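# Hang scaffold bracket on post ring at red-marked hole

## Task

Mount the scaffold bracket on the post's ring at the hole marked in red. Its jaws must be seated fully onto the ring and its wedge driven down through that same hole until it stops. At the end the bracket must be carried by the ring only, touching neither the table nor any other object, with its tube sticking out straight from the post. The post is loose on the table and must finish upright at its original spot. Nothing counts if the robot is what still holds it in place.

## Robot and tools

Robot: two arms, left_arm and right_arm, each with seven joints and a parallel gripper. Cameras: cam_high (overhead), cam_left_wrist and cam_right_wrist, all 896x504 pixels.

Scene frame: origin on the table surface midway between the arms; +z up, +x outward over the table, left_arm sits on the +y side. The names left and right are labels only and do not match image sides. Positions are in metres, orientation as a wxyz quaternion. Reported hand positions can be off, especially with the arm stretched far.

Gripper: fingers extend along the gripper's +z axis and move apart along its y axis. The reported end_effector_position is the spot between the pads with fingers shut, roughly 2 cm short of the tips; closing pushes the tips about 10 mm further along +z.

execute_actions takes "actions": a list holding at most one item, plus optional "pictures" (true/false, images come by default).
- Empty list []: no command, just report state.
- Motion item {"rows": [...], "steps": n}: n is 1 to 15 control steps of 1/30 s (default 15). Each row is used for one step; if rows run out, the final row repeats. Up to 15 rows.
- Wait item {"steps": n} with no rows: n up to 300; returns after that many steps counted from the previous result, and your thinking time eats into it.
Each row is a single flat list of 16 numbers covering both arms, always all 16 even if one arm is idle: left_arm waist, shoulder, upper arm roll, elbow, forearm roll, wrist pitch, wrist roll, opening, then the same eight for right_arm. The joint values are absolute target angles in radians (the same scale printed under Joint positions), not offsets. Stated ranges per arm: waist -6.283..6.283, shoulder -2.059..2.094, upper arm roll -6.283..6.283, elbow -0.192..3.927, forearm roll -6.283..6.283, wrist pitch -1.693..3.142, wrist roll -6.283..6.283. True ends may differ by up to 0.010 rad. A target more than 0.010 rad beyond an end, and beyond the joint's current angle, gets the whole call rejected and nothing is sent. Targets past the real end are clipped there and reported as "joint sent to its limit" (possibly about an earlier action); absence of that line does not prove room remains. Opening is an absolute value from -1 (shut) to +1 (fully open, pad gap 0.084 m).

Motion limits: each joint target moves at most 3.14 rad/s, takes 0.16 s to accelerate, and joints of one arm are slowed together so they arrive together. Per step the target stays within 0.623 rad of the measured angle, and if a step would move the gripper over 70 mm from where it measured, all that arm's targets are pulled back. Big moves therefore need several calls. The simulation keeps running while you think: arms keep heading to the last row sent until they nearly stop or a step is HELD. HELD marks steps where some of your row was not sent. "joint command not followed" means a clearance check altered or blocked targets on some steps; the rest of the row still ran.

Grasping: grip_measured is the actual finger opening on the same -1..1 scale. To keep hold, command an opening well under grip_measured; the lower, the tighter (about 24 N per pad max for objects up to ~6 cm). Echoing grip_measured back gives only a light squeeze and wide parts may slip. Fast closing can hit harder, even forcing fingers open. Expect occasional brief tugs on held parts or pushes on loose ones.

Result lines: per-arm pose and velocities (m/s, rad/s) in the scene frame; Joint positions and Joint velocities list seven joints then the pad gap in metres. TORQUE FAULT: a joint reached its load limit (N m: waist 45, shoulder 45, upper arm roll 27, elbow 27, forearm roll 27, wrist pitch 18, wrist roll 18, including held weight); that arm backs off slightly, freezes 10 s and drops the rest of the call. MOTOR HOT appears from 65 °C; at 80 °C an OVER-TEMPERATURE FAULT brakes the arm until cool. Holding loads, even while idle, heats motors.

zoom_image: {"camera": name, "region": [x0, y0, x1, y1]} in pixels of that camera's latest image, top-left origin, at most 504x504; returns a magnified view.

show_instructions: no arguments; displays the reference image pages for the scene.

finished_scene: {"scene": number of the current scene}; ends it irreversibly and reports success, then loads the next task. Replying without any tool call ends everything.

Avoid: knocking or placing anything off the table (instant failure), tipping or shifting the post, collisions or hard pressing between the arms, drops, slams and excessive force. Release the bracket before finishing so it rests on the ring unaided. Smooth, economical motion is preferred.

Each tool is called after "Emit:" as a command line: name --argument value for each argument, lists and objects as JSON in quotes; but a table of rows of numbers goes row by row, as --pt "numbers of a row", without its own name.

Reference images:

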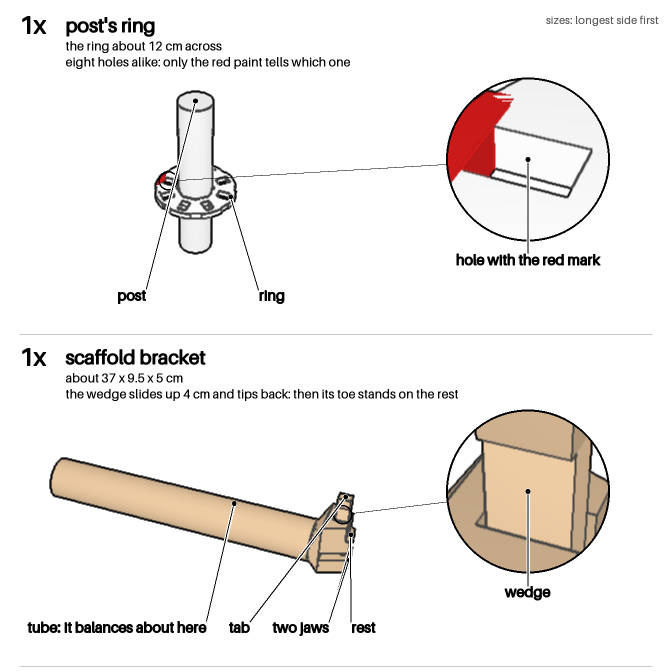

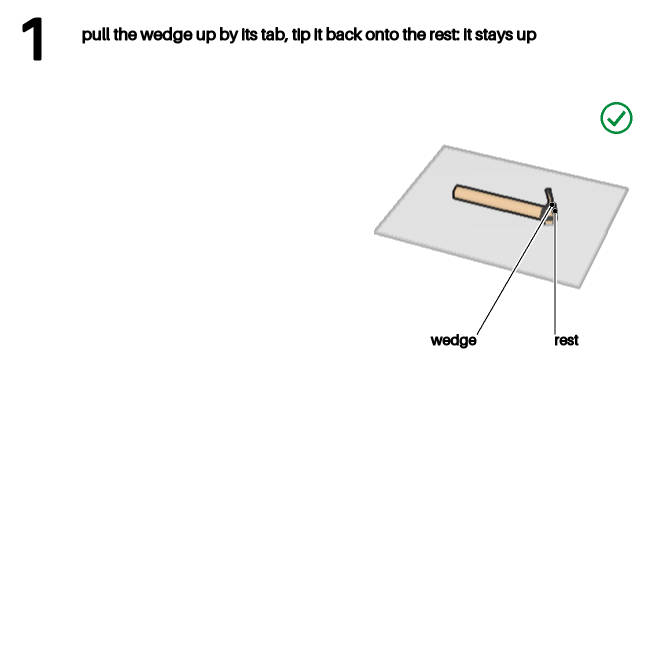

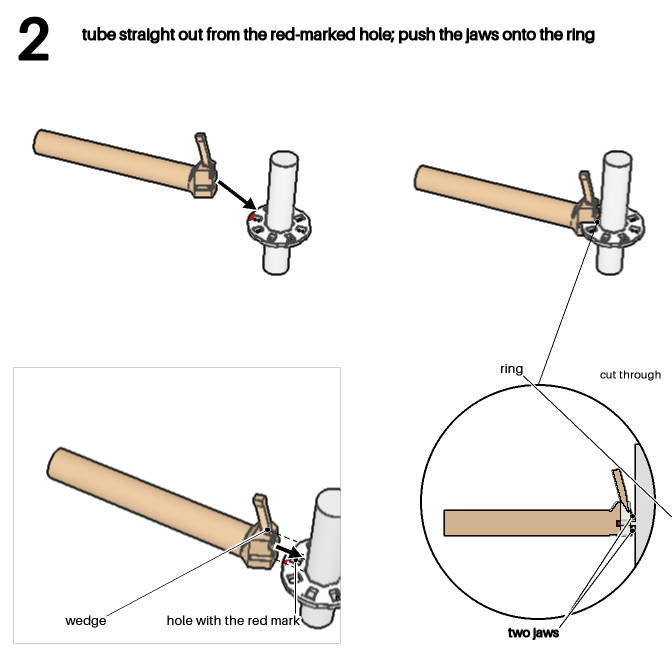

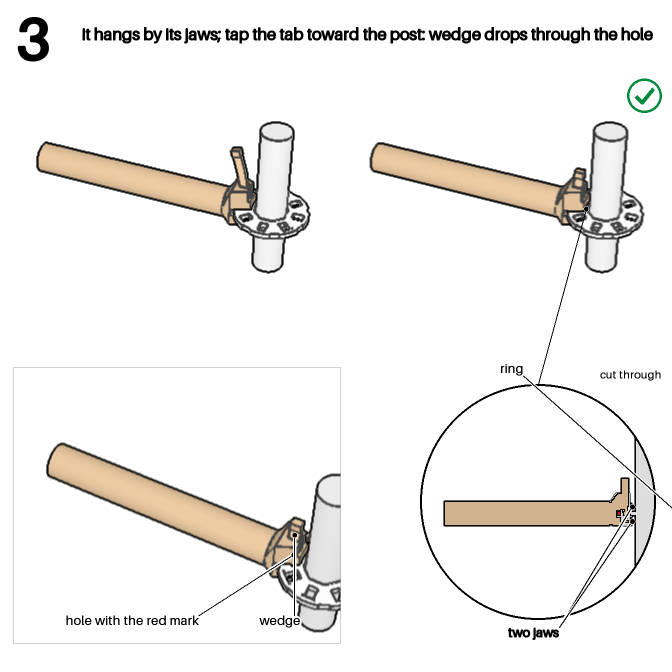

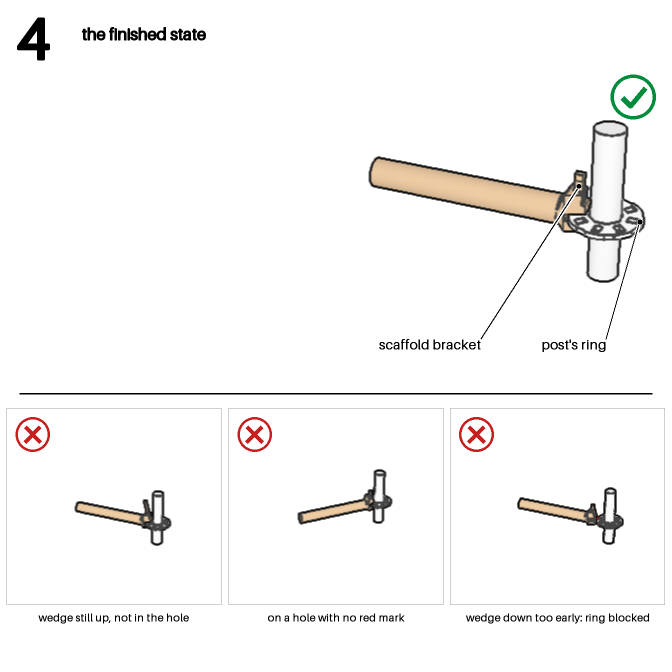

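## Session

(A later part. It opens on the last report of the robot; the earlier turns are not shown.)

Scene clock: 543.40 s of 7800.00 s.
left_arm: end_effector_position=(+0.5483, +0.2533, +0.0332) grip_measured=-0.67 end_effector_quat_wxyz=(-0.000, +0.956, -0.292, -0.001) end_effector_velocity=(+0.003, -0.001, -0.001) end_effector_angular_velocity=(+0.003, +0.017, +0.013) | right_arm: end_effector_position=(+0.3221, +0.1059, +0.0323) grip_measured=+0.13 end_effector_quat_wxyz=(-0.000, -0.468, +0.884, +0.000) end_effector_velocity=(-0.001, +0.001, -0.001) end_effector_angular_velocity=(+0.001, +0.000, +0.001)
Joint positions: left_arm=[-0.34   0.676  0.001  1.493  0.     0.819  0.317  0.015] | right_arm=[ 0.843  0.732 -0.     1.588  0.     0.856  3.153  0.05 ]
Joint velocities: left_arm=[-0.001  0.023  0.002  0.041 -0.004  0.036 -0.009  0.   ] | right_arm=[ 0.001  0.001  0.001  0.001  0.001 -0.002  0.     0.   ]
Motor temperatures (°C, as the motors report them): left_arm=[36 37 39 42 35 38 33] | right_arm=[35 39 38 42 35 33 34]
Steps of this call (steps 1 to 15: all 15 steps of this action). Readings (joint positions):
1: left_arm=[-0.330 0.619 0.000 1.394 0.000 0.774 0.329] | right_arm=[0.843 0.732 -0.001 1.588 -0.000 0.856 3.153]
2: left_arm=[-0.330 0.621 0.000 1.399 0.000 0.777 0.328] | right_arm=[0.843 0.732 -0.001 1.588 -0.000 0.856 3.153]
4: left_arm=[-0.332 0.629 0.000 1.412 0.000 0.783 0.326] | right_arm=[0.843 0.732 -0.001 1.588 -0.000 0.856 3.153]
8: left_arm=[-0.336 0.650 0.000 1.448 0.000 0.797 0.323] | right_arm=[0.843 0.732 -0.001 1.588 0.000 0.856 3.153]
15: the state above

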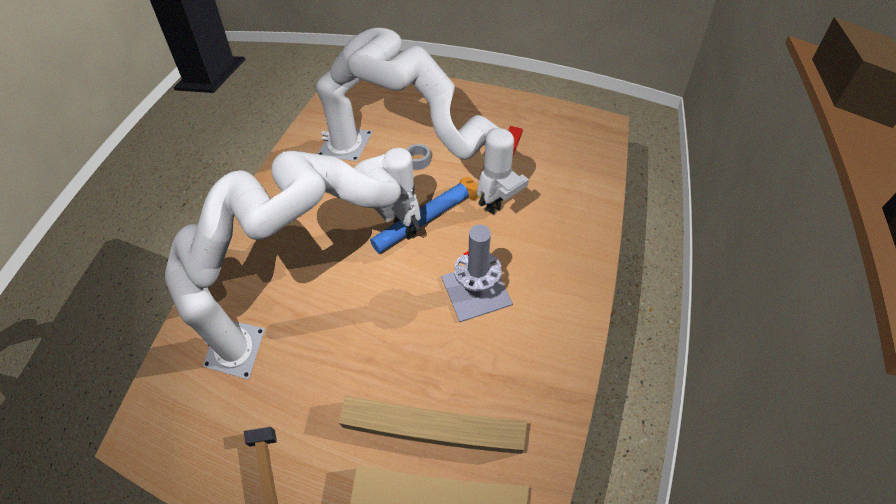

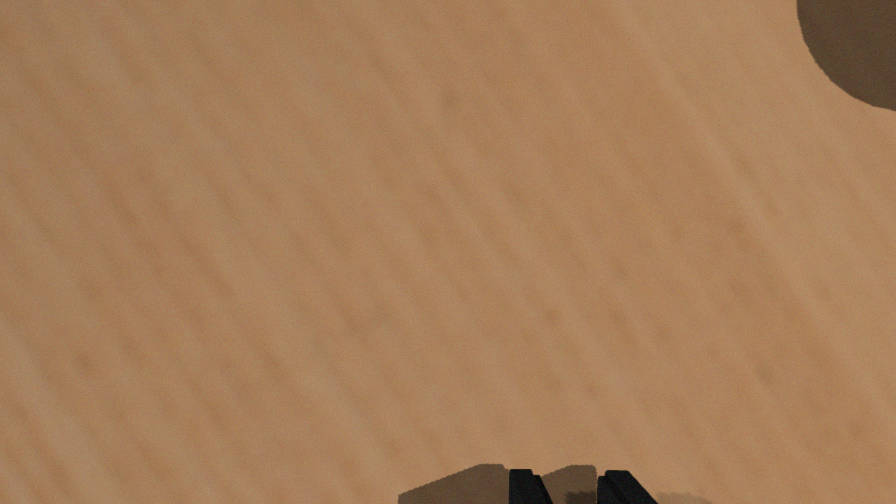

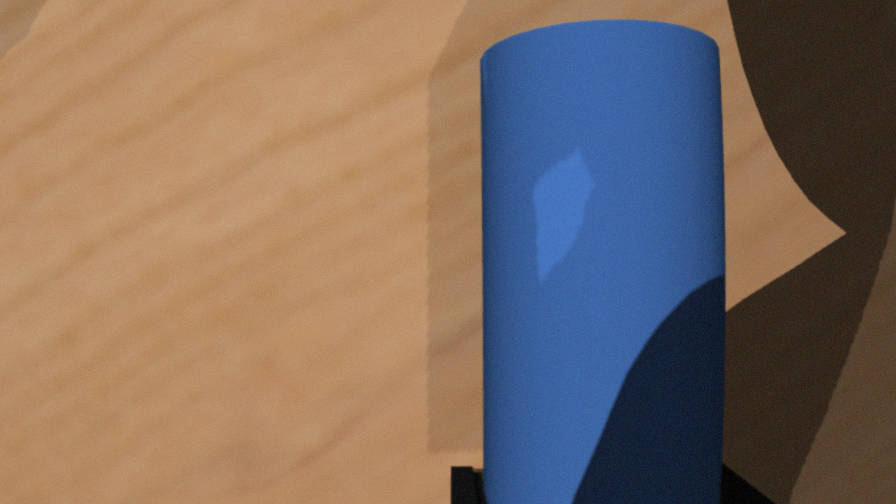

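Emit:
execute_actions --actions '[{"rows": [[-0.34, 0.676, 0, 1.493, 0, 0.817, 0.317, -0.6, 0.8435, 0.7327, 0, 1.5883, 0, 0.8556, 3.1526, -0.4],[-0.34, 0.676, 0, 1.493, 0, 0.817, 0.317, -0.5, 0.8435, 0.7327, 0, 1.5883, 0, 0.8556, 3.1526, -0.4],[-0.34, 0.676, 0, 1.493, 0, 0.817, 0.317, -0.4, 0.8435, 0.7327, 0, 1.5883, 0, 0.8556, 3.1526, -0.4],[-0.34, 0.676, 0, 1.493, 0, 0.817, 0.317, -0.4, 0.8435, 0.7327, 0, 1.5883, 0, 0.8556, 3.1526, -0.4],[-0.34, 0.676, 0, 1.493, 0, 0.817, 0.317, -0.4, 0.8435, 0.7327, 0, 1.5883, 0, 0.8556, 3.1526, -0.4],[-0.3435, 0.6741, 0, 1.4897, 0, 0.8155, 0.3337, -0.4, 0.8435, 0.7327, 0, 1.5883, 0, 0.8556, 3.1526, -0.4],[-0.347, 0.6722, 0, 1.4863, 0, 0.8141, 0.3503, -0.4, 0.8435, 0.7327, 0, 1.5883, 0, 0.8556, 3.1526, -0.4],[-0.3504, 0.6704, 0, 1.483, 0, 0.8126, 0.367, -0.4, 0.8435, 0.7327, 0, 1.5883, 0, 0.8556, 3.1526, -0.4],[-0.3539, 0.6685, 0, 1.4796, 0, 0.8112, 0.3836, -0.4, 0.8435, 0.7327, 0, 1.5883, 0, 0.8556, 3.1526, -0.4],[-0.3574, 0.6666, 0, 1.4763, 0, 0.8097, 0.4003, -0.4, 0.8435, 0.7327, 0, 1.5883, 0, 0.8556, 3.1526, -0.4],[-0.3609, 0.6647, 0, 1.473, 0, 0.8082, 0.417, -0.4, 0.8435, 0.7327, 0, 1.5883, 0, 0.8556, 3.1526, -0.4],[-0.3644, 0.6628, 0, 1.4696, 0, 0.8068, 0.4336, -0.4, 0.8435, 0.7327, 0, 1.5883, 0, 0.8556, 3.1526, -0.4],[-0.3678, 0.6609, 0, 1.4663, 0, 0.8053, 0.4503, -0.4, 0.8435, 0.7327, 0, 1.5883, 0, 0.8556, 3.1526, -0.4],[-0.3713, 0.659, 0, 1.4629, 0, 0.8039, 0.4669, -0.4, 0.8435, 0.7327, 0, 1.5883, 0, 0.8556, 3.1526, -0.4],[-0.3748, 0.6572, 0, 1.4596, 0, 0.8024, 0.4836, -0.4, 0.8435, 0.7327, 0, 1.5883, 0, 0.8556, 3.1526, -0.4]], "steps": 15}]' --pictures false

Emit:
execute_actions --actions '[{"steps": 10}]'

Scene clock: 579.83 s of 7800.00 s.
left_arm: end_effector_position=(+0.5403, +0.2397, +0.0332) grip_measured=-0.42 end_effector_quat_wxyz=(+0.000, +0.934, -0.356, +0.000) end_effector_velocity=(-0.037, -0.054, -0.000) end_effector_angular_velocity=(+0.000, +0.002, -0.587) | right_arm: end_effector_position=(+0.3218, +0.1063, +0.0321) grip_measured=+0.13 end_effector_quat_wxyz=(+0.000, -0.468, +0.884, +0.000) end_effector_velocity=(-0.000, -0.000, -0.001) end_effector_angular_velocity=(-0.000, +0.003, -0.002)
Joint positions: left_arm=[-0.364  0.664 -0.001  1.471 -0.     0.807  0.428  0.026] | right_arm=[0.844 0.733 0.    1.589 0.    0.855 3.153 0.05 ]
Joint velocities: left_arm=[-0.102 -0.057 -0.001 -0.099  0.001 -0.04   0.483 -0.   ] | right_arm=[-0.001  0.001  0.001 -0.     0.002  0.    -0.     0.   ]
Motor temperatures (°C, as the motors report them): left_arm=[36 37 38 43 35 39 33] | right_arm=[35 39 38 43 35 33 34]
Steps of this call (steps 1 to 15: the robot went on to your last target; steps 16 to 90: nothing new was sent; then 32.93 s passed at rest; steps 91 to 105: all 15 steps of this action). Readings (joint positions):
91: left_arm=[-0.341 0.680 0.000 1.498 0.000 0.819 0.317] | right_arm=[0.843 0.733 -0.000 1.588 -0.000 0.856 3.153]
92: left_arm=[-0.341 0.679 -0.001 1.498 -0.001 0.817 0.317] | right_arm=[0.844 0.733 0.000 1.588 -0.000 0.855 3.153]
94: left_arm=[-0.343 0.678 -0.005 1.496 -0.001 0.815 0.317] | right_arm=[0.844 0.733 0.000 1.589 -0.000 0.855 3.153]
98: left_arm=[-0.344 0.676 -0.003 1.492 -0.001 0.815 0.328] | right_arm=[0.844 0.733 0.000 1.589 -0.000 0.855 3.153]
105: the state above

Scene clock: 580.17 s of 7800.00 s.
left_arm: end_effector_position=(+0.5366, +0.2350, +0.0331) grip_measured=-0.42 end_effector_quat_wxyz=(-0.000, +0.923, -0.386, -0.000) end_effector_velocity=(-0.002, -0.003, -0.000) end_effector_angular_velocity=(-0.001, +0.001, -0.021) | right_arm: end_effector_position=(+0.3218, +0.1062, +0.0321) grip_measured=+0.13 end_effector_quat_wxyz=(+0.000, -0.468, +0.884, +0.000) end_effector_velocity=(-0.001, +0.000, -0.000) end_effector_angular_velocity=(-0.000, +0.001, +0.000)
Joint positions: left_arm=[-0.374  0.657  0.     1.46  -0.     0.803  0.482  0.026] | right_arm=[0.844 0.733 0.    1.588 0.    0.855 3.153 0.05 ]
Joint velocities: left_arm=[-0.004 -0.002 -0.002 -0.003  0.    -0.001  0.014 -0.   ] | right_arm=[ 0.     0.001  0.001  0.    -0.     0.     0.001 -0.   ]
Motor temperatures (°C, as the motors report them): left_arm=[36 37 38 43 35 39 33] | right_arm=[35 39 38 43 35 33 34]
Steps of this call (steps 1 to 10: the robot went on to your last target). Readings (joint positions):
1: left_arm=[-0.367 0.662 -0.001 1.468 -0.000 0.806 0.444] | right_arm=[0.844 0.733 0.000 1.589 0.000 0.855 3.153]
2: left_arm=[-0.370 0.660 -0.001 1.465 -0.000 0.805 0.457] | right_arm=[0.844 0.733 0.000 1.589 0.000 0.855 3.153]
4: left_arm=[-0.373 0.659 -0.001 1.462 0.000 0.803 0.471] | right_arm=[0.844 0.733 0.000 1.589 0.000 0.855 3.153]
8: left_arm=[-0.374 0.658 0.000 1.460 -0.000 0.803 0.481] | right_arm=[0.844 0.733 0.000 1.589 0.000 0.855 3.153]
10: the state above

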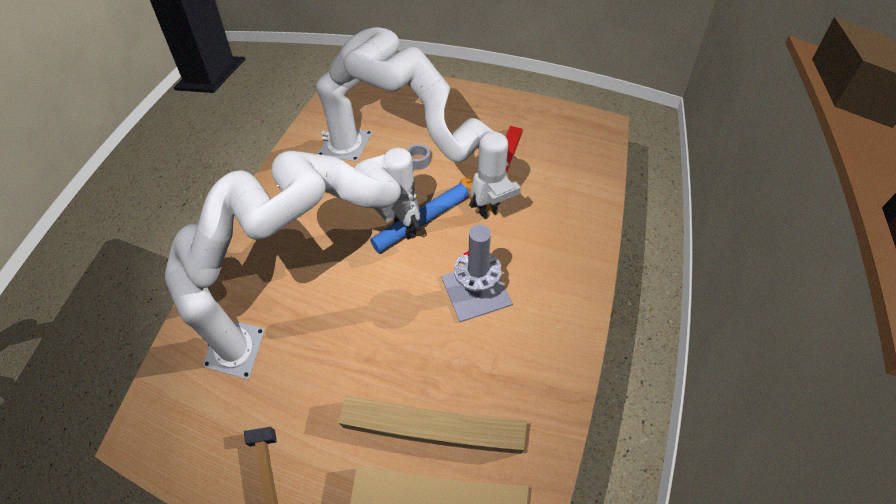

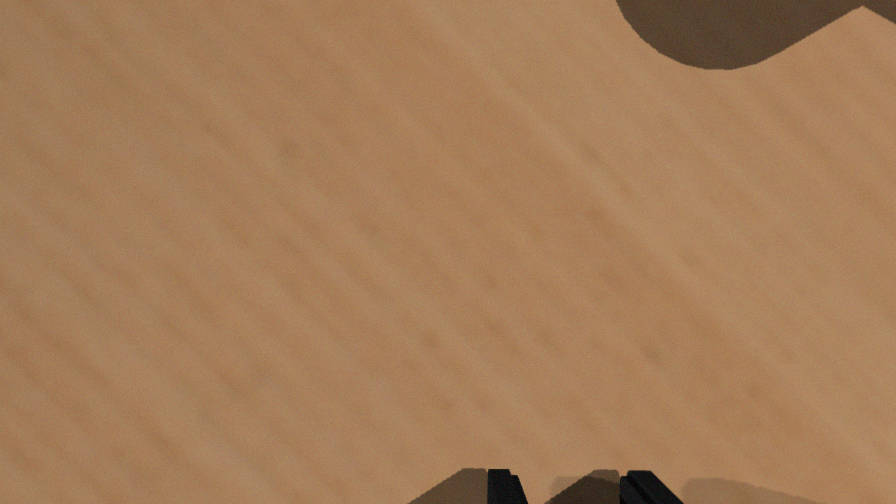

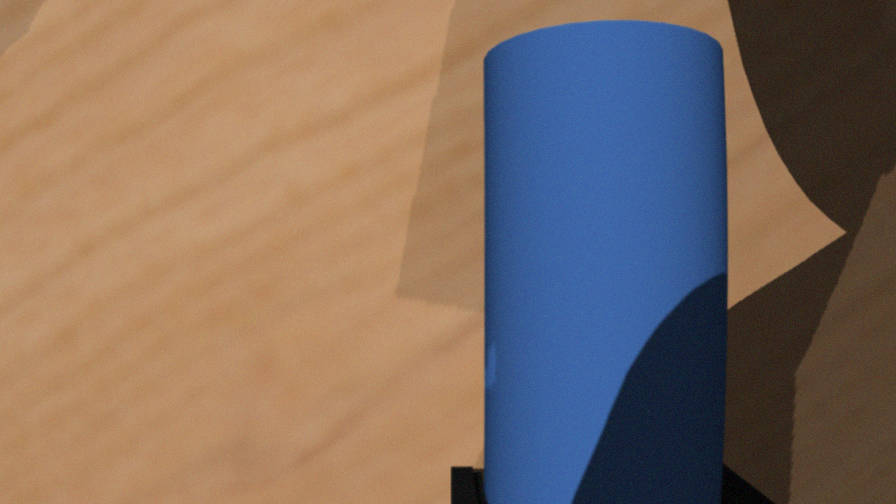

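Emit:
execute_actions --actions '[{"rows": [[-0.377, 0.6551, 0, 1.4559, 0, 0.8008, 0.5, -0.4, 0.8435, 0.7327, 0, 1.5883, 0, 0.8556, 3.1526, -0.4],[-0.3792, 0.653, 0, 1.4523, 0, 0.7993, 0.517, -0.4, 0.8435, 0.7327, 0, 1.5883, 0, 0.8556, 3.1526, -0.4],[-0.3815, 0.6508, 0, 1.4486, 0, 0.7978, 0.533, -0.4, 0.8435, 0.7327, 0, 1.5883, 0, 0.8556, 3.1526, -0.4],[-0.3837, 0.6487, 0, 1.4449, 0, 0.7962, 0.55, -0.4, 0.8435, 0.7327, 0, 1.5883, 0, 0.8556, 3.1526, -0.4]], "steps": 15}]' --pictures false

Scene clock: 591.80 s of 7800.00 s.
left_arm: end_effector_position=(+0.5332, +0.2333, +0.0331) grip_measured=-0.41 end_effector_quat_wxyz=(-0.001, +0.908, -0.419, +0.000) end_effector_velocity=(-0.002, -0.001, -0.001) end_effector_angular_velocity=(-0.001, +0.002, -0.010) | right_arm: end_effector_position=(+0.3214, +0.1057, +0.0321) grip_measured=+0.13 end_effector_quat_wxyz=(-0.001, -0.468, +0.884, -0.000) end_effector_velocity=(+0.001, +0.000, +0.001) end_effector_angular_velocity=(+0.002, -0.000, -0.003)
Joint positions: left_arm=[-0.382  0.649  0.003  1.445  0.001  0.796  0.549  0.026] | right_arm=[0.844 0.732 0.    1.588 0.    0.857 3.153 0.05 ]
Joint velocities: left_arm=[-0.001 -0.001 -0.002 -0.004 -0.    -0.001  0.008  0.   ] | right_arm=[-0.001 -0.001  0.     0.001  0.001 -0.001  0.001  0.   ]
Motor temperatures (°C, as the motors report them): left_arm=[36 37 38 42 35 38 33] | right_arm=[35 39 38 43 35 33 34]
Steps of this call (steps 1 to 30: the robot went on to your last target; steps 31 to 90: nothing new was sent; then 8.13 s passed at rest; steps 91 to 105: all 15 steps of this action). Readings (joint positions):
91: left_arm=[-0.375 0.657 0.000 1.460 -0.000 0.802 0.484] | right_arm=[0.844 0.733 0.000 1.588 0.000 0.856 3.153]
92: left_arm=[-0.375 0.657 0.000 1.459 -0.000 0.802 0.487] | right_arm=[0.844 0.733 0.000 1.588 0.000 0.856 3.153]
94: left_arm=[-0.377 0.655 0.001 1.455 0.000 0.800 0.506] | right_arm=[0.844 0.733 0.000 1.588 -0.000 0.856 3.153]
98: left_arm=[-0.381 0.650 0.003 1.447 0.001 0.797 0.540] | right_arm=[0.844 0.732 0.000 1.588 0.000 0.857 3.153]
105: the state above

Emit:
execute_actions --actions '[{"rows": [[-0.378, 0.654, 0, 1.455, 0, 0.801, 0.55, -0.2, 0.8435, 0.7327, 0, 1.5883, 0, 0.8556, 3.1526, -0.4],[-0.3748, 0.6572, 0, 1.4596, 0, 0.8024, 0.55, 0.0, 0.8435, 0.7327, 0, 1.5883, 0, 0.8556, 3.1526, -0.4],[-0.3748, 0.6572, 0, 1.4596, 0, 0.8024, 0.55, 0.1, 0.8435, 0.7327, 0, 1.5883, 0, 0.8556, 3.1526, -0.4],[-0.3748, 0.6572, 0, 1.4596, 0, 0.8024, 0.55, 0.1, 0.8435, 0.7327, 0, 1.5883, 0, 0.8556, 3.1526, -0.4],[-0.3748, 0.6572, 0, 1.4596, 0, 0.8024, 0.55, 0.1, 0.8435, 0.7327, 0, 1.5883, 0, 0.8556, 3.1526, -0.4],[-0.3748, 0.6572, 0, 1.4596, 0, 0.8024, 0.55, 0.1, 0.8435, 0.7327, 0, 1.5883, 0, 0.8556, 3.1526, -0.4],[-0.3748, 0.64, 0, 1.4645, 0, 0.8245, 0.55, 0.1, 0.8435, 0.7327, 0, 1.5883, 0, 0.8556, 3.1526, -0.4],[-0.3748, 0.62, 0, 1.47, 0, 0.85, 0.55, 0.1, 0.8435, 0.7327, 0, 1.5883, 0, 0.8556, 3.1526, -0.4],[-0.3748, 0.6, 0, 1.476, 0, 0.876, 0.55, 0.1, 0.8435, 0.7327, 0, 1.5883, 0, 0.8556, 3.1526, -0.4],[-0.3748, 0.575, 0, 1.485, 0, 0.91, 0.55, 0.1, 0.8435, 0.7327, 0, 1.5883, 0, 0.8556, 3.1526, -0.4],[-0.3748, 0.5493, 0, 1.494, 0, 0.9447, 0.55, 0.1, 0.8435, 0.7327, 0, 1.5883, 0, 0.8556, 3.1526, -0.4]], "steps": 15}]' --pictures false

Emit:
execute_actions --actions '[{"rows": [[-0.3, 0.14, 0, 1.637, 0, 1.4975, 0, 1, 0.8435, 0.7327, 0, 1.5883, 0, 0.8556, 3.1526, 0.5]], "steps": 15}]' --pictures false

Emit:
execute_actions --actions '[{"steps": 25}]'

Scene clock: 622.03 s of 7800.00 s.
left_arm: end_effector_position=(+0.5400, +0.2321, +0.0958) grip_measured=+0.09 end_effector_quat_wxyz=(-0.000, +0.908, -0.418, +0.007) end_effector_velocity=(+0.032, -0.005, +0.182) end_effector_angular_velocity=(-0.037, -0.128, +0.004) | right_arm: end_effector_position=(+0.3232, +0.1062, +0.0321) grip_measured=+0.13 end_effector_quat_wxyz=(+0.001, -0.468, +0.884, +0.000) end_effector_velocity=(-0.001, -0.004, -0.000) end_effector_angular_velocity=(-0.010, +0.006, +0.001)
Joint positions: left_arm=[-0.376  0.56  -0.001  1.494 -0.     0.922  0.55   0.048] | right_arm=[ 0.843  0.734 -0.001  1.59  -0.     0.853  3.152  0.05 ]
Joint velocities: left_arm=[ 0.003 -0.249  0.004  0.128  0.003  0.244  0.    -0.   ] | right_arm=[-0.001 -0.004 -0.    -0.005 -0.001  0.01  -0.002  0.   ]
Motor temperatures (°C, as the motors report them): left_arm=[36 37 39 41 35 38 33] | right_arm=[35 38 38 44 35 35 34]
Steps of this call (steps 1 to 15: the robot went on to your last target; steps 16 to 90: nothing new was sent; then 26.73 s passed at rest; steps 91 to 105: all 15 steps of this action). Readings (joint positions):
91: left_arm=[-0.384 0.649 0.001 1.445 -0.001 0.797 0.550] | right_arm=[0.844 0.733 0.000 1.588 -0.000 0.855 3.153]
92: left_arm=[-0.384 0.650 -0.003 1.446 -0.001 0.800 0.550] | right_arm=[0.843 0.733 -0.000 1.589 0.000 0.854 3.153]
94: left_arm=[-0.384 0.654 -0.010 1.451 -0.002 0.803 0.550] | right_arm=[0.843 0.734 -0.001 1.590 0.000 0.853 3.153]
98: left_arm=[-0.380 0.655 -0.008 1.457 -0.002 0.808 0.550] | right_arm=[0.843 0.734 -0.001 1.590 -0.000 0.852 3.152]
105: the state above

Scene clock: 622.53 s of 7800.00 s.
left_arm: end_effector_position=(+0.5065, +0.2738, +0.2730) grip_measured=+1.00 end_effector_quat_wxyz=(+0.000, +0.976, -0.217, +0.001) end_effector_velocity=(-0.147, +0.110, +0.402) end_effector_angular_velocity=(+0.000, +0.003, +1.004) | right_arm: end_effector_position=(+0.3221, +0.1058, +0.0321) grip_measured=+0.49 end_effector_quat_wxyz=(-0.000, -0.468, +0.884, -0.000) end_effector_velocity=(-0.000, +0.000, -0.001) end_effector_angular_velocity=(-0.000, +0.001, -0.002)
Joint positions: left_arm=[-0.324  0.273 -0.     1.591 -0.     1.316  0.177  0.084] | right_arm=[ 0.843  0.733 -0.     1.588 -0.     0.856  3.153  0.065]
Joint velocities: left_arm=[ 0.121 -0.669  0.002  0.231  0.     0.902 -0.882 -0.   ] | right_arm=[ 0.     0.002  0.     0.     0.001 -0.001  0.002 -0.   ]
Motor temperatures (°C, as the motors report them): left_arm=[36 37 39 41 35 38 33] | right_arm=[35 38 38 44 35 35 34]
Steps of this call (steps 1 to 15: all 15 steps of this action). Readings (joint positions):
1: left_arm=[-0.376 0.554 -0.001 1.497 -0.000 0.929 0.550] | right_arm=[0.843 0.734 -0.001 1.589 -0.000 0.853 3.152]
2: left_arm=[-0.375 0.549 -0.001 1.497 -0.000 0.938 0.545] | right_arm=[0.843 0.733 -0.001 1.589 -0.000 0.854 3.153]
4: left_arm=[-0.371 0.527 -0.002 1.498 -0.000 0.983 0.504] | right_arm=[0.843 0.733 -0.002 1.588 -0.000 0.856 3.153]
8: left_arm=[-0.353 0.431 -0.001 1.537 -0.000 1.104 0.385] | right_arm=[0.843 0.733 -0.001 1.588 -0.000 0.856 3.153]
15: the state above

Scene clock: 623.37 s of 7800.00 s.
left_arm: end_effector_position=(+0.4700, +0.2965, +0.3501) grip_measured=+1.00 end_effector_quat_wxyz=(-0.000, +0.993, -0.118, -0.000) end_effector_velocity=(-0.000, -0.001, +0.001) end_effector_angular_velocity=(-0.000, -0.002, -0.001) | right_arm: end_effector_position=(+0.3220, +0.1059, +0.0321) grip_measured=+0.49 end_effector_quat_wxyz=(-0.000, -0.468, +0.884, +0.000) end_effector_velocity=(-0.000, -0.000, -0.000) end_effector_angular_velocity=(-0.001, +0.001, +0.002)
Joint positions: left_arm=[-0.3    0.14  -0.     1.637 -0.     1.497  0.     0.084] | right_arm=[ 0.843  0.733 -0.     1.588 -0.     0.856  3.153  0.065]
Joint velocities: left_arm=[-0.001 -0.002 -0.     0.     0.     0.    -0.     0.   ] | right_arm=[ 0.     0.001 -0.    -0.     0.001  0.    -0.002  0.   ]
Motor temperatures (°C, as the motors report them): left_arm=[36 37 39 41 35 38 33] | right_arm=[35 38 38 44 35 35 34]
Steps of this call (steps 1 to 25: the robot went on to your last target). Readings (joint positions):
1: left_arm=[-0.320 0.251 -0.000 1.599 -0.000 1.347 0.147] | right_arm=[0.843 0.733 -0.000 1.588 -0.000 0.856 3.153]
2: left_arm=[-0.316 0.229 -0.000 1.606 -0.000 1.377 0.118] | right_arm=[0.843 0.733 -0.000 1.588 -0.000 0.856 3.153]
4: left_arm=[-0.308 0.185 0.000 1.621 -0.000 1.434 0.062] | right_arm=[0.843 0.733 -0.000 1.588 -0.000 0.856 3.153]
8: left_arm=[-0.301 0.146 0.000 1.636 0.000 1.484 0.013] | right_arm=[0.843 0.733 -0.000 1.588 -0.000 0.856 3.153]
25: the state above

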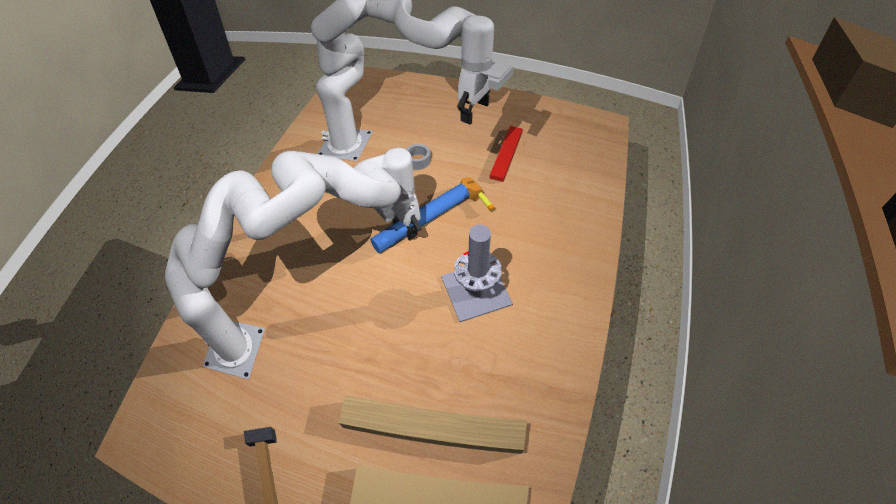

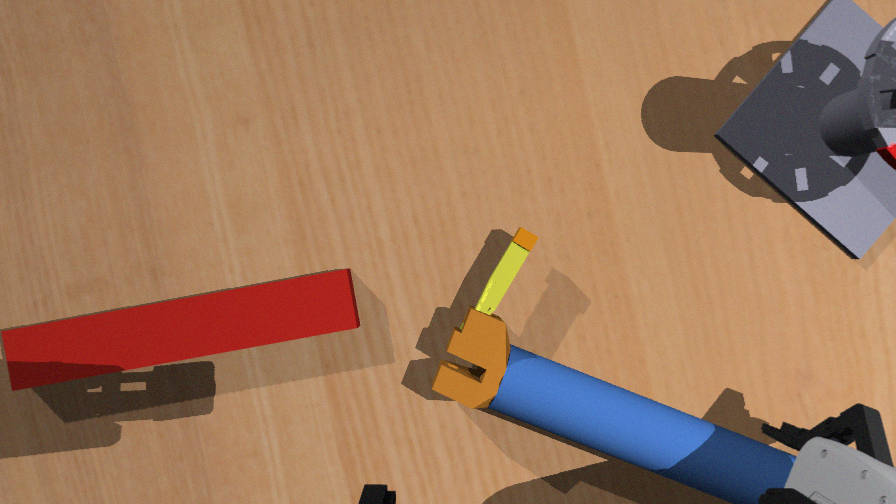

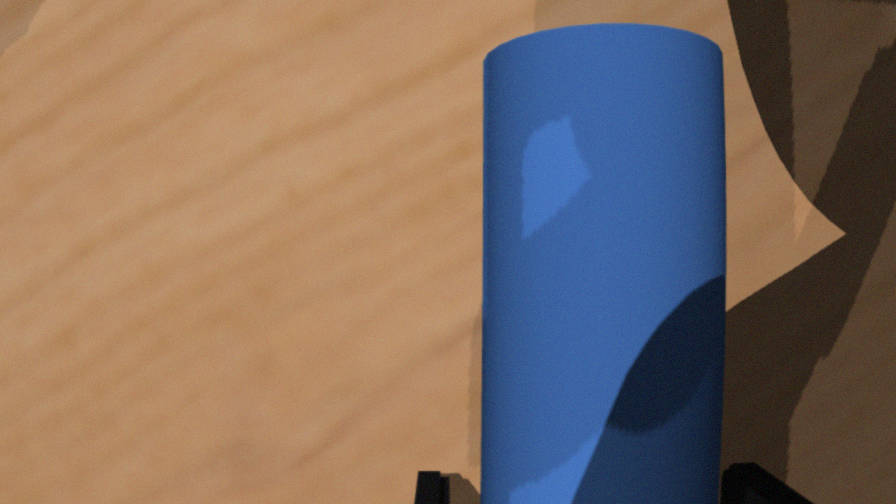

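Emit:
zoom_image --camera "cam_left_wrist" --region '[390, 210, 610, 430]'

Region (390, 210, 610, 430) of cam_left_wrist's 896x504 image, scaled by 2.291, with more detail than that image has.

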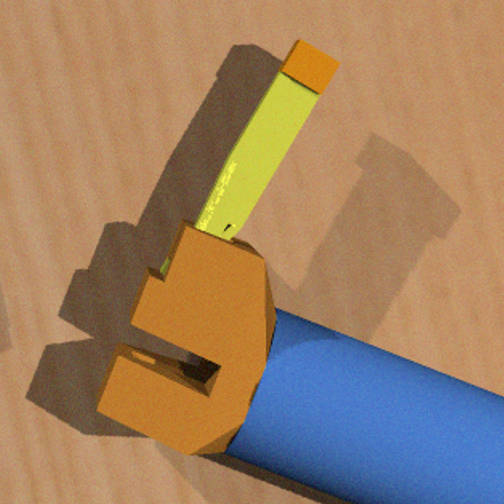

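Emit:
execute_actions --actions '[{"rows": [[-0.3, 0.14, 0, 1.637, 0, 1.4975, -1.3966, 1, 0.8435, 0.4, 0, 1.62, 0, 1.22, 3.1, 1]], "steps": 15}]' --pictures false

Emit:
execute_actions --actions '[{"rows": [[-0.4, 0.14, 0, 1.4, 0, 1.26, -1.3966, 1, 0.2, 0.14, 0, 1.637, 0, 1.4975, 3.1, 1]], "steps": 15}]' --pictures false

Emit:
execute_actions --actions '[{"rows": [[-0.492, 0.1468, 0, 0.9649, 0, 0.8181, -1.3966, 1, 0.2, 0.14, 0, 1.637, 0, 1.4975, 3.1, 1]], "steps": 15}]' --pictures false

Emit:
execute_actions --actions '[{"steps": 25}]'

Scene clock: 743.87 s of 7800.00 s.
left_arm: end_effector_position=(+0.4700, +0.2966, +0.3503) grip_measured=+1.00 end_effector_quat_wxyz=(-0.000, +0.928, +0.373, -0.000) end_effector_velocity=(-0.000, -0.000, -0.001) end_effector_angular_velocity=(+0.002, +0.001, +2.867) | right_arm: end_effector_position=(+0.3074, +0.0838, +0.2102) grip_measured=+1.00 end_effector_quat_wxyz=(+0.005, -0.489, +0.872, +0.002) end_effector_velocity=(-0.023, -0.036, +0.232) end_effector_angular_velocity=(+0.089, -0.060, +0.050)
Joint positions: left_arm=[-0.3    0.14   0.     1.637  0.     1.498 -1.     0.084] | right_arm=[ 0.843  0.422 -0.     1.621  0.     1.189  3.104  0.084]
Joint velocities: left_arm=[-0.001 -0.    -0.    -0.002  0.     0.    -2.868 -0.   ] | right_arm=[-0.    -0.379 -0.001  0.081 -0.     0.352 -0.051  0.   ]
Motor temperatures (°C, as the motors report them): left_arm=[36 37 37 43 35 38 33] | right_arm=[35 39 38 44 35 33 34]
Steps of this call (steps 1 to 15: the robot went on to your last target; steps 16 to 150: nothing new was sent; then 115.00 s passed at rest; steps 151 to 165: all 15 steps of this action). Readings (joint positions):
151: left_arm=[-0.300 0.140 -0.000 1.637 0.000 1.497 -0.000] | right_arm=[0.843 0.733 0.000 1.588 0.000 0.856 3.153]
152: left_arm=[-0.300 0.140 -0.000 1.637 -0.000 1.497 -0.005] | right_arm=[0.843 0.730 0.000 1.588 0.000 0.860 3.152]
154: left_arm=[-0.300 0.140 -0.000 1.637 -0.000 1.497 -0.048] | right_arm=[0.844 0.701 0.000 1.585 -0.000 0.902 3.146]
158: left_arm=[-0.300 0.140 -0.000 1.637 -0.000 1.497 -0.320] | right_arm=[0.844 0.589 -0.000 1.604 0.000 1.011 3.130]
165: the state above

Scene clock: 744.37 s of 7800.00 s.
left_arm: end_effector_position=(+0.4592, +0.2478, +0.2701) grip_measured=+1.00 end_effector_quat_wxyz=(+0.001, +0.862, +0.506, +0.001) end_effector_velocity=(+0.008, +0.007, +0.000) end_effector_angular_velocity=(-0.009, -0.041, +0.044) | right_arm: end_effector_position=(+0.4162, -0.0630, +0.2805) grip_measured=+1.00 end_effector_quat_wxyz=(-0.001, -0.349, +0.937, -0.001) end_effector_velocity=(+0.194, -0.377, +0.162) end_effector_angular_velocity=(+0.005, -0.001, -0.745)
Joint positions: left_arm=[-0.398  0.139  0.001  1.406  0.     1.264 -1.394  0.084] | right_arm=[ 0.532  0.283 -0.001  1.627 -0.     1.346  3.101  0.084]
Joint velocities: left_arm=[-0.005 -0.017  0.022 -0.03   0.002 -0.055 -0.028 -0.   ] | right_arm=[-0.746 -0.318  0.001  0.023  0.003  0.337 -0.001 -0.   ]
Motor temperatures (°C, as the motors report them): left_arm=[36 37 37 43 35 38 33] | right_arm=[35 39 38 44 35 33 34]
Steps of this call (steps 1 to 15: all 15 steps of this action). Readings (joint positions):
1: left_arm=[-0.300 0.140 0.000 1.637 0.000 1.497 -1.092] | right_arm=[0.843 0.412 -0.000 1.623 0.000 1.198 3.103]
2: left_arm=[-0.301 0.140 0.000 1.635 0.000 1.495 -1.174] | right_arm=[0.840 0.407 0.001 1.623 0.000 1.206 3.102]
4: left_arm=[-0.314 0.137 0.003 1.604 0.000 1.458 -1.291] | right_arm=[0.808 0.396 0.009 1.619 0.001 1.225 3.102]
8: left_arm=[-0.372 0.142 -0.002 1.465 -0.000 1.329 -1.363] | right_arm=[0.704 0.356 -0.001 1.622 -0.000 1.268 3.102]
15: the state above

Scene clock: 744.87 s of 7800.00 s.
left_arm: end_effector_position=(+0.4016, +0.2212, +0.1255) grip_measured=+1.00 end_effector_quat_wxyz=(-0.004, +0.884, +0.467, -0.003) end_effector_velocity=(-0.052, -0.011, -0.092) end_effector_angular_velocity=(-0.014, -0.034, -0.065) | right_arm: end_effector_position=(+0.4661, -0.2349, +0.3496) grip_measured=+1.00 end_effector_quat_wxyz=(+0.001, -0.193, +0.981, -0.000) end_effector_velocity=(-0.017, -0.017, +0.003) end_effector_angular_velocity=(-0.002, +0.053, -0.024)
Joint positions: left_arm=[-0.487  0.149 -0.002  0.988 -0.     0.849 -1.397  0.084] | right_arm=[ 0.209  0.143 -0.003  1.638 -0.     1.492  3.1    0.084]
Joint velocities: left_arm=[-0.068  0.001  0.002 -0.307  0.001 -0.344 -0.002  0.   ] | right_arm=[-0.089 -0.029  0.068 -0.019  0.006  0.061  0.002 -0.   ]
Motor temperatures (°C, as the motors report them): left_arm=[36 37 37 43 35 38 33] | right_arm=[35 39 38 44 35 33 34]
Steps of this call (steps 1 to 15: all 15 steps of this action). Readings (joint positions):
1: left_arm=[-0.398 0.139 0.002 1.405 0.000 1.263 -1.395] | right_arm=[0.507 0.272 -0.001 1.627 -0.000 1.358 3.101]
2: left_arm=[-0.399 0.139 0.002 1.401 0.000 1.257 -1.395] | right_arm=[0.482 0.261 -0.001 1.628 -0.000 1.369 3.101]
4: left_arm=[-0.407 0.137 0.003 1.363 0.000 1.212 -1.396] | right_arm=[0.432 0.240 -0.001 1.630 -0.000 1.392 3.101]
8: left_arm=[-0.440 0.143 0.000 1.207 0.000 1.064 -1.396] | right_arm=[0.330 0.196 -0.001 1.633 -0.000 1.438 3.100]
15: the state above

Scene clock: 745.70 s of 7800.00 s.
left_arm: end_effector_position=(+0.3993, +0.2206, +0.1201) grip_measured=+1.00 end_effector_quat_wxyz=(+0.000, +0.885, +0.466, +0.000) end_effector_velocity=(-0.001, -0.001, -0.000) end_effector_angular_velocity=(+0.000, +0.001, -0.001) | right_arm: end_effector_position=(+0.4654, -0.2381, +0.3503) grip_measured=+1.00 end_effector_quat_wxyz=(-0.000, -0.191, +0.982, -0.000) end_effector_velocity=(+0.000, -0.000, -0.000) end_effector_angular_velocity=(-0.001, +0.001, -0.002)
Joint positions: left_arm=[-0.492  0.147  0.     0.965  0.     0.818 -1.397  0.084] | right_arm=[0.2   0.14  0.    1.637 0.    1.497 3.1   0.084]
Joint velocities: left_arm=[-0.001  0.    -0.    -0.001 -0.    -0.    -0.    -0.   ] | right_arm=[-0.     0.    -0.    -0.    -0.    -0.     0.002 -0.   ]
Motor temperatures (°C, as the motors report them): left_arm=[36 37 37 43 35 38 33] | right_arm=[35 39 38 44 35 33 34]
Steps of this call (steps 1 to 25: the robot went on to your last target). Readings (joint positions):
1: left_arm=[-0.489 0.149 -0.001 0.980 -0.000 0.839 -1.397] | right_arm=[0.207 0.142 -0.001 1.637 -0.000 1.494 3.100]
2: left_arm=[-0.490 0.148 -0.001 0.977 -0.000 0.832 -1.397] | right_arm=[0.206 0.142 0.001 1.636 0.000 1.495 3.100]
4: left_arm=[-0.490 0.146 0.001 0.973 0.000 0.824 -1.397] | right_arm=[0.205 0.142 0.003 1.636 0.000 1.496 3.100]
8: left_arm=[-0.491 0.146 0.001 0.968 0.000 0.819 -1.397] | right_arm=[0.202 0.141 0.001 1.637 0.000 1.497 3.100]
25: the state above

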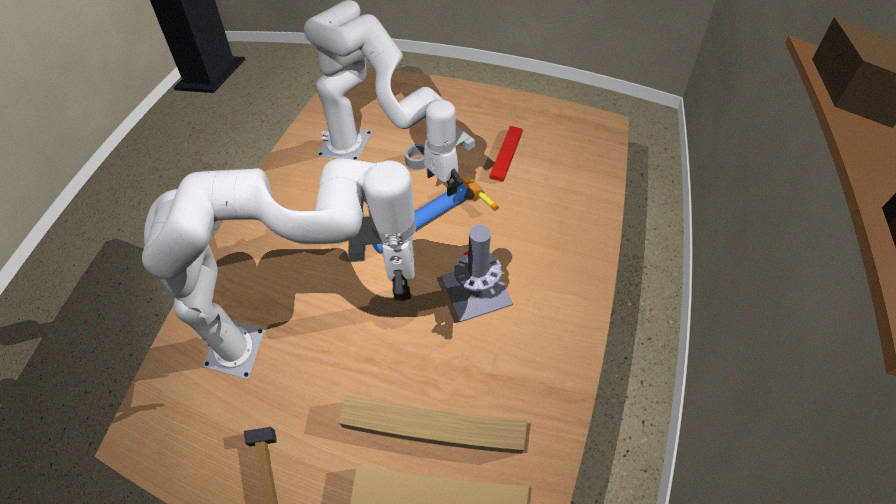

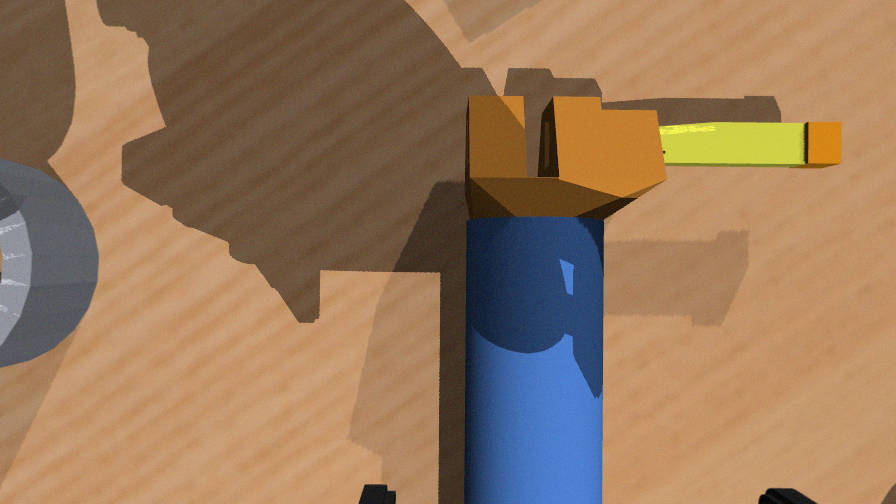

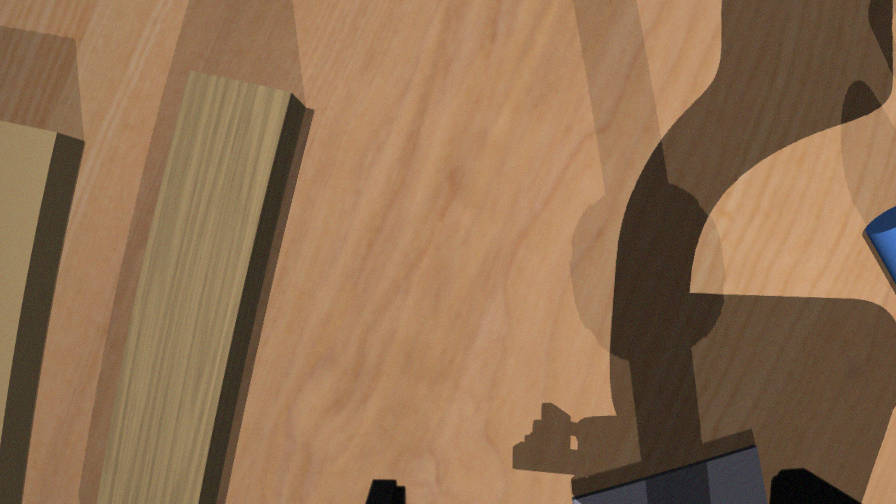

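Emit:
execute_actions --actions '[{"rows": [[-0.51, 0.17, 0, 0.955, 0, 0.785, -1.41, 1, 0.2, 0.14, 0, 1.637, 0, 1.4975, 3.1, 1],[-0.525, 0.195, 0, 0.945, 0, 0.75, -1.43, 1, 0.2, 0.14, 0, 1.637, 0, 1.4975, 3.1, 1],[-0.5344, 0.22, 0, 0.937, 0, 0.717, -1.439, 1, 0.2, 0.14, 0, 1.637, 0, 1.4975, 3.1, 1],[-0.5344, 0.245, 0, 0.93, 0, 0.685, -1.439, 1, 0.2, 0.14, 0, 1.637, 0, 1.4975, 3.1, 1],[-0.5344, 0.27, 0, 0.924, 0, 0.654, -1.439, 0.9, 0.2, 0.14, 0, 1.637, 0, 1.4975, 3.1, 1],[-0.5344, 0.29, 0, 0.919, 0, 0.629, -1.439, 0.8, 0.2, 0.14, 0, 1.637, 0, 1.4975, 3.1, 1],[-0.5344, 0.31, 0, 0.914, 0, 0.604, -1.439, 0.7, 0.2, 0.14, 0, 1.637, 0, 1.4975, 3.1, 1],[-0.5344, 0.325, 0, 0.911, 0, 0.586, -1.439, 0.6, 0.2, 0.14, 0, 1.637, 0, 1.4975, 3.1, 1],[-0.5344, 0.338, 0, 0.9086, 0, 0.5705, -1.439, 0.5, 0.2, 0.14, 0, 1.637, 0, 1.4975, 3.1, 1]], "steps": 15}]' --pictures false

Emit:
execute_actions --actions '[{"rows": [[-0.5344, 0.338, 0, 0.9086, 0, 0.5705, -1.439, 0.5, 0.2, 0.14, 0, 1.637, 0, 1.4975, 3.1, 1],[-0.5344, 0.338, 0, 0.9086, 0, 0.5705, -1.439, 0.5, 0.2, 0.14, 0, 1.637, 0, 1.4975, 3.1, 1],[-0.5344, 0.338, 0, 0.9086, 0, 0.5705, -1.439, 0.4, 0.2, 0.14, 0, 1.637, 0, 1.4975, 3.1, 1],[-0.5344, 0.338, 0, 0.9086, 0, 0.5705, -1.439, 0.3, 0.2, 0.14, 0, 1.637, 0, 1.4975, 3.1, 1],[-0.5344, 0.338, 0, 0.9086, 0, 0.5705, -1.439, 0.25, 0.2, 0.14, 0, 1.637, 0, 1.4975, 3.1, 1],[-0.5344, 0.338, 0, 0.9086, 0, 0.5705, -1.439, 0.2, 0.2, 0.14, 0, 1.637, 0, 1.4975, 3.1, 1],[-0.5344, 0.338, 0, 0.9086, 0, 0.5705, -1.439, 0.15, 0.2, 0.14, 0, 1.637, 0, 1.4975, 3.1, 1],[-0.5344, 0.338, 0, 0.9086, 0, 0.5705, -1.439, 0.1, 0.2, 0.14, 0, 1.637, 0, 1.4975, 3.1, 1],[-0.5344, 0.338, 0, 0.9086, 0, 0.5705, -1.439, 0.0, 0.2, 0.14, 0, 1.637, 0, 1.4975, 3.1, 1],[-0.5344, 0.338, 0, 0.9086, 0, 0.5705, -1.439, -0.2, 0.2, 0.14, 0, 1.637, 0, 1.4975, 3.1, 1],[-0.5344, 0.338, 0, 0.9086, 0, 0.5705, -1.439, -0.5, 0.2, 0.14, 0, 1.637, 0, 1.4975, 3.1, 1],[-0.5344, 0.338, 0, 0.9086, 0, 0.5705, -1.439, -0.8, 0.2, 0.14, 0, 1.637, 0, 1.4975, 3.1, 1],[-0.5344, 0.338, 0, 0.9086, 0, 0.5705, -1.439, -1, 0.2, 0.14, 0, 1.637, 0, 1.4975, 3.1, 1]], "steps": 15}]'

Scene clock: 804.60 s of 7800.00 s.
left_arm: end_effector_position=(+0.3898, +0.2037, +0.0302) grip_measured=+0.49 end_effector_quat_wxyz=(-0.001, +0.885, +0.466, -0.001) end_effector_velocity=(+0.023, -0.019, -0.001) end_effector_angular_velocity=(-0.042, -0.080, -0.010) | right_arm: end_effector_position=(+0.4654, -0.2382, +0.3503) grip_measured=+1.00 end_effector_quat_wxyz=(-0.000, -0.191, +0.982, -0.000) end_effector_velocity=(+0.000, -0.000, -0.000) end_effector_angular_velocity=(-0.000, +0.001, +0.002)
Joint positions: left_arm=[-0.534  0.333  0.001  0.909 -0.     0.579 -1.439  0.065] | right_arm=[0.2   0.14  0.    1.637 0.    1.497 3.1   0.084]
Joint velocities: left_arm=[-0.007  0.035 -0.006  0.025  0.001 -0.101 -0.004  0.   ] | right_arm=[-0.     0.    -0.    -0.    -0.     0.    -0.002 -0.   ]
Motor temperatures (°C, as the motors report them): left_arm=[36 36 37 43 35 38 33] | right_arm=[35 38 38 45 35 33 34]
Steps of this call (steps 1 to 15: the robot went on to your last target; steps 16 to 90: nothing new was sent; then 55.40 s passed at rest; steps 91 to 105: all 15 steps of this action). Readings (joint positions):
91: left_arm=[-0.492 0.147 0.000 0.965 -0.000 0.818 -1.397] | right_arm=[0.200 0.140 -0.000 1.637 -0.000 1.497 3.100]
92: left_arm=[-0.494 0.149 0.001 0.964 0.000 0.813 -1.399] | right_arm=[0.200 0.140 -0.000 1.637 0.000 1.498 3.100]
94: left_arm=[-0.507 0.169 0.003 0.958 0.000 0.780 -1.413] | right_arm=[0.200 0.140 -0.000 1.637 0.000 1.498 3.100]
98: left_arm=[-0.531 0.255 -0.003 0.928 -0.000 0.676 -1.434] | right_arm=[0.200 0.140 0.000 1.637 -0.000 1.498 3.100]
105: the state above

Scene clock: 805.10 s of 7800.00 s.
left_arm: end_effector_position=(+0.3901, +0.2029, +0.0287) grip_measured=+0.13 end_effector_quat_wxyz=(+0.000, +0.885, +0.466, +0.000) end_effector_velocity=(+0.000, +0.000, -0.000) end_effector_angular_velocity=(+0.000, +0.000, -0.000) | right_arm: end_effector_position=(+0.4654, -0.2382, +0.3503) grip_measured=+1.00 end_effector_quat_wxyz=(-0.000, -0.191, +0.982, -0.000) end_effector_velocity=(-0.000, +0.000, +0.000) end_effector_angular_velocity=(+0.000, -0.000, -0.000)
Joint positions: left_arm=[-0.534  0.337  0.     0.909 -0.     0.571 -1.439  0.05 ] | right_arm=[ 0.2    0.14   0.     1.637 -0.     1.498  3.1    0.084]
Joint velocities: left_arm=[ 0.     0.001  0.     0.     0.    -0.001  0.001  0.   ] | right_arm=[ 0.     0.     0.     0.     0.     0.     0.001 -0.   ]
Motor temperatures (°C, as the motors report them): left_arm=[36 36 37 43 35 38 33] | right_arm=[35 38 38 45 35 33 34]
Steps of this call (steps 1 to 15: all 15 steps of this action). Readings (joint positions):
1: left_arm=[-0.534 0.334 0.000 0.910 -0.000 0.576 -1.439] | right_arm=[0.200 0.140 -0.000 1.637 0.000 1.498 3.100]
2: left_arm=[-0.534 0.334 0.000 0.910 0.000 0.574 -1.439] | right_arm=[0.200 0.140 -0.000 1.637 -0.000 1.498 3.100]
4: left_arm=[-0.534 0.335 0.000 0.910 0.000 0.572 -1.439] | right_arm=[0.200 0.140 -0.000 1.637 -0.000 1.497 3.100]
8: left_arm=[-0.534 0.337 0.000 0.909 -0.000 0.571 -1.439] | right_arm=[0.200 0.140 0.000 1.637 0.000 1.498 3.100]
15: the state above

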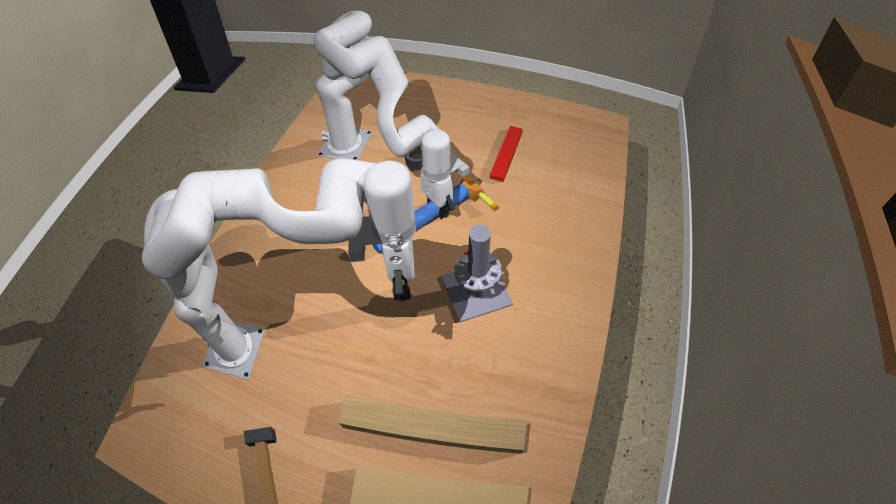

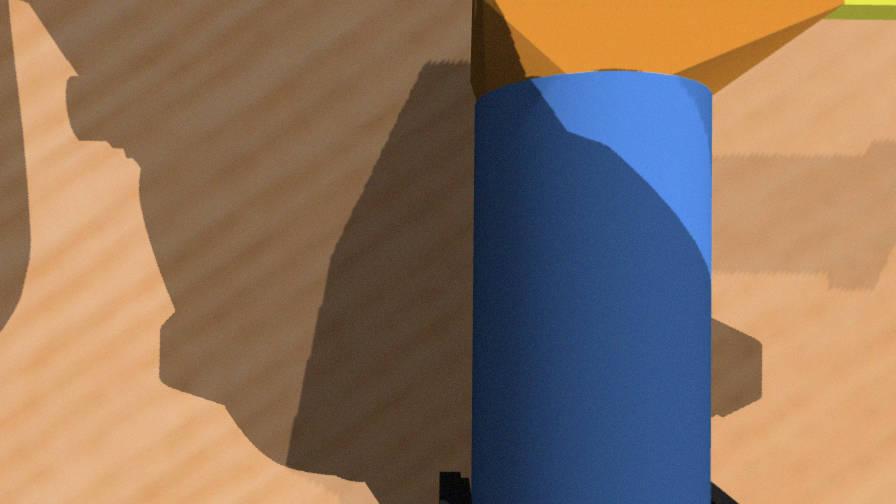

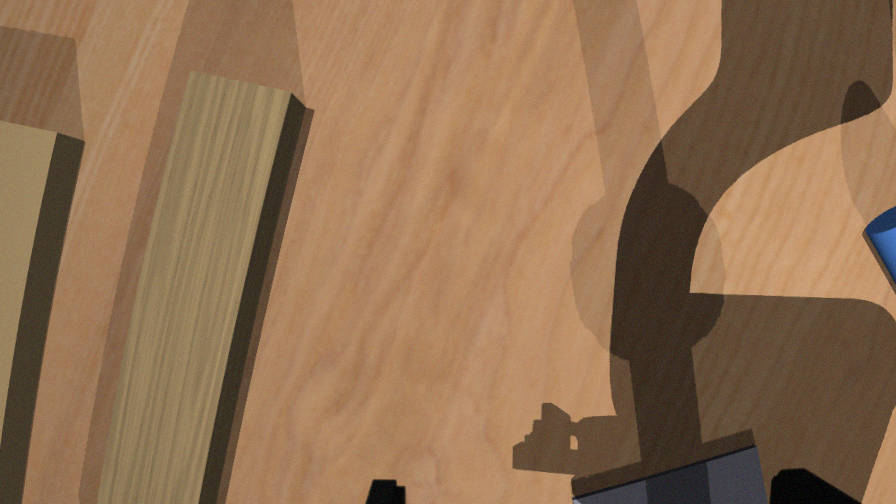

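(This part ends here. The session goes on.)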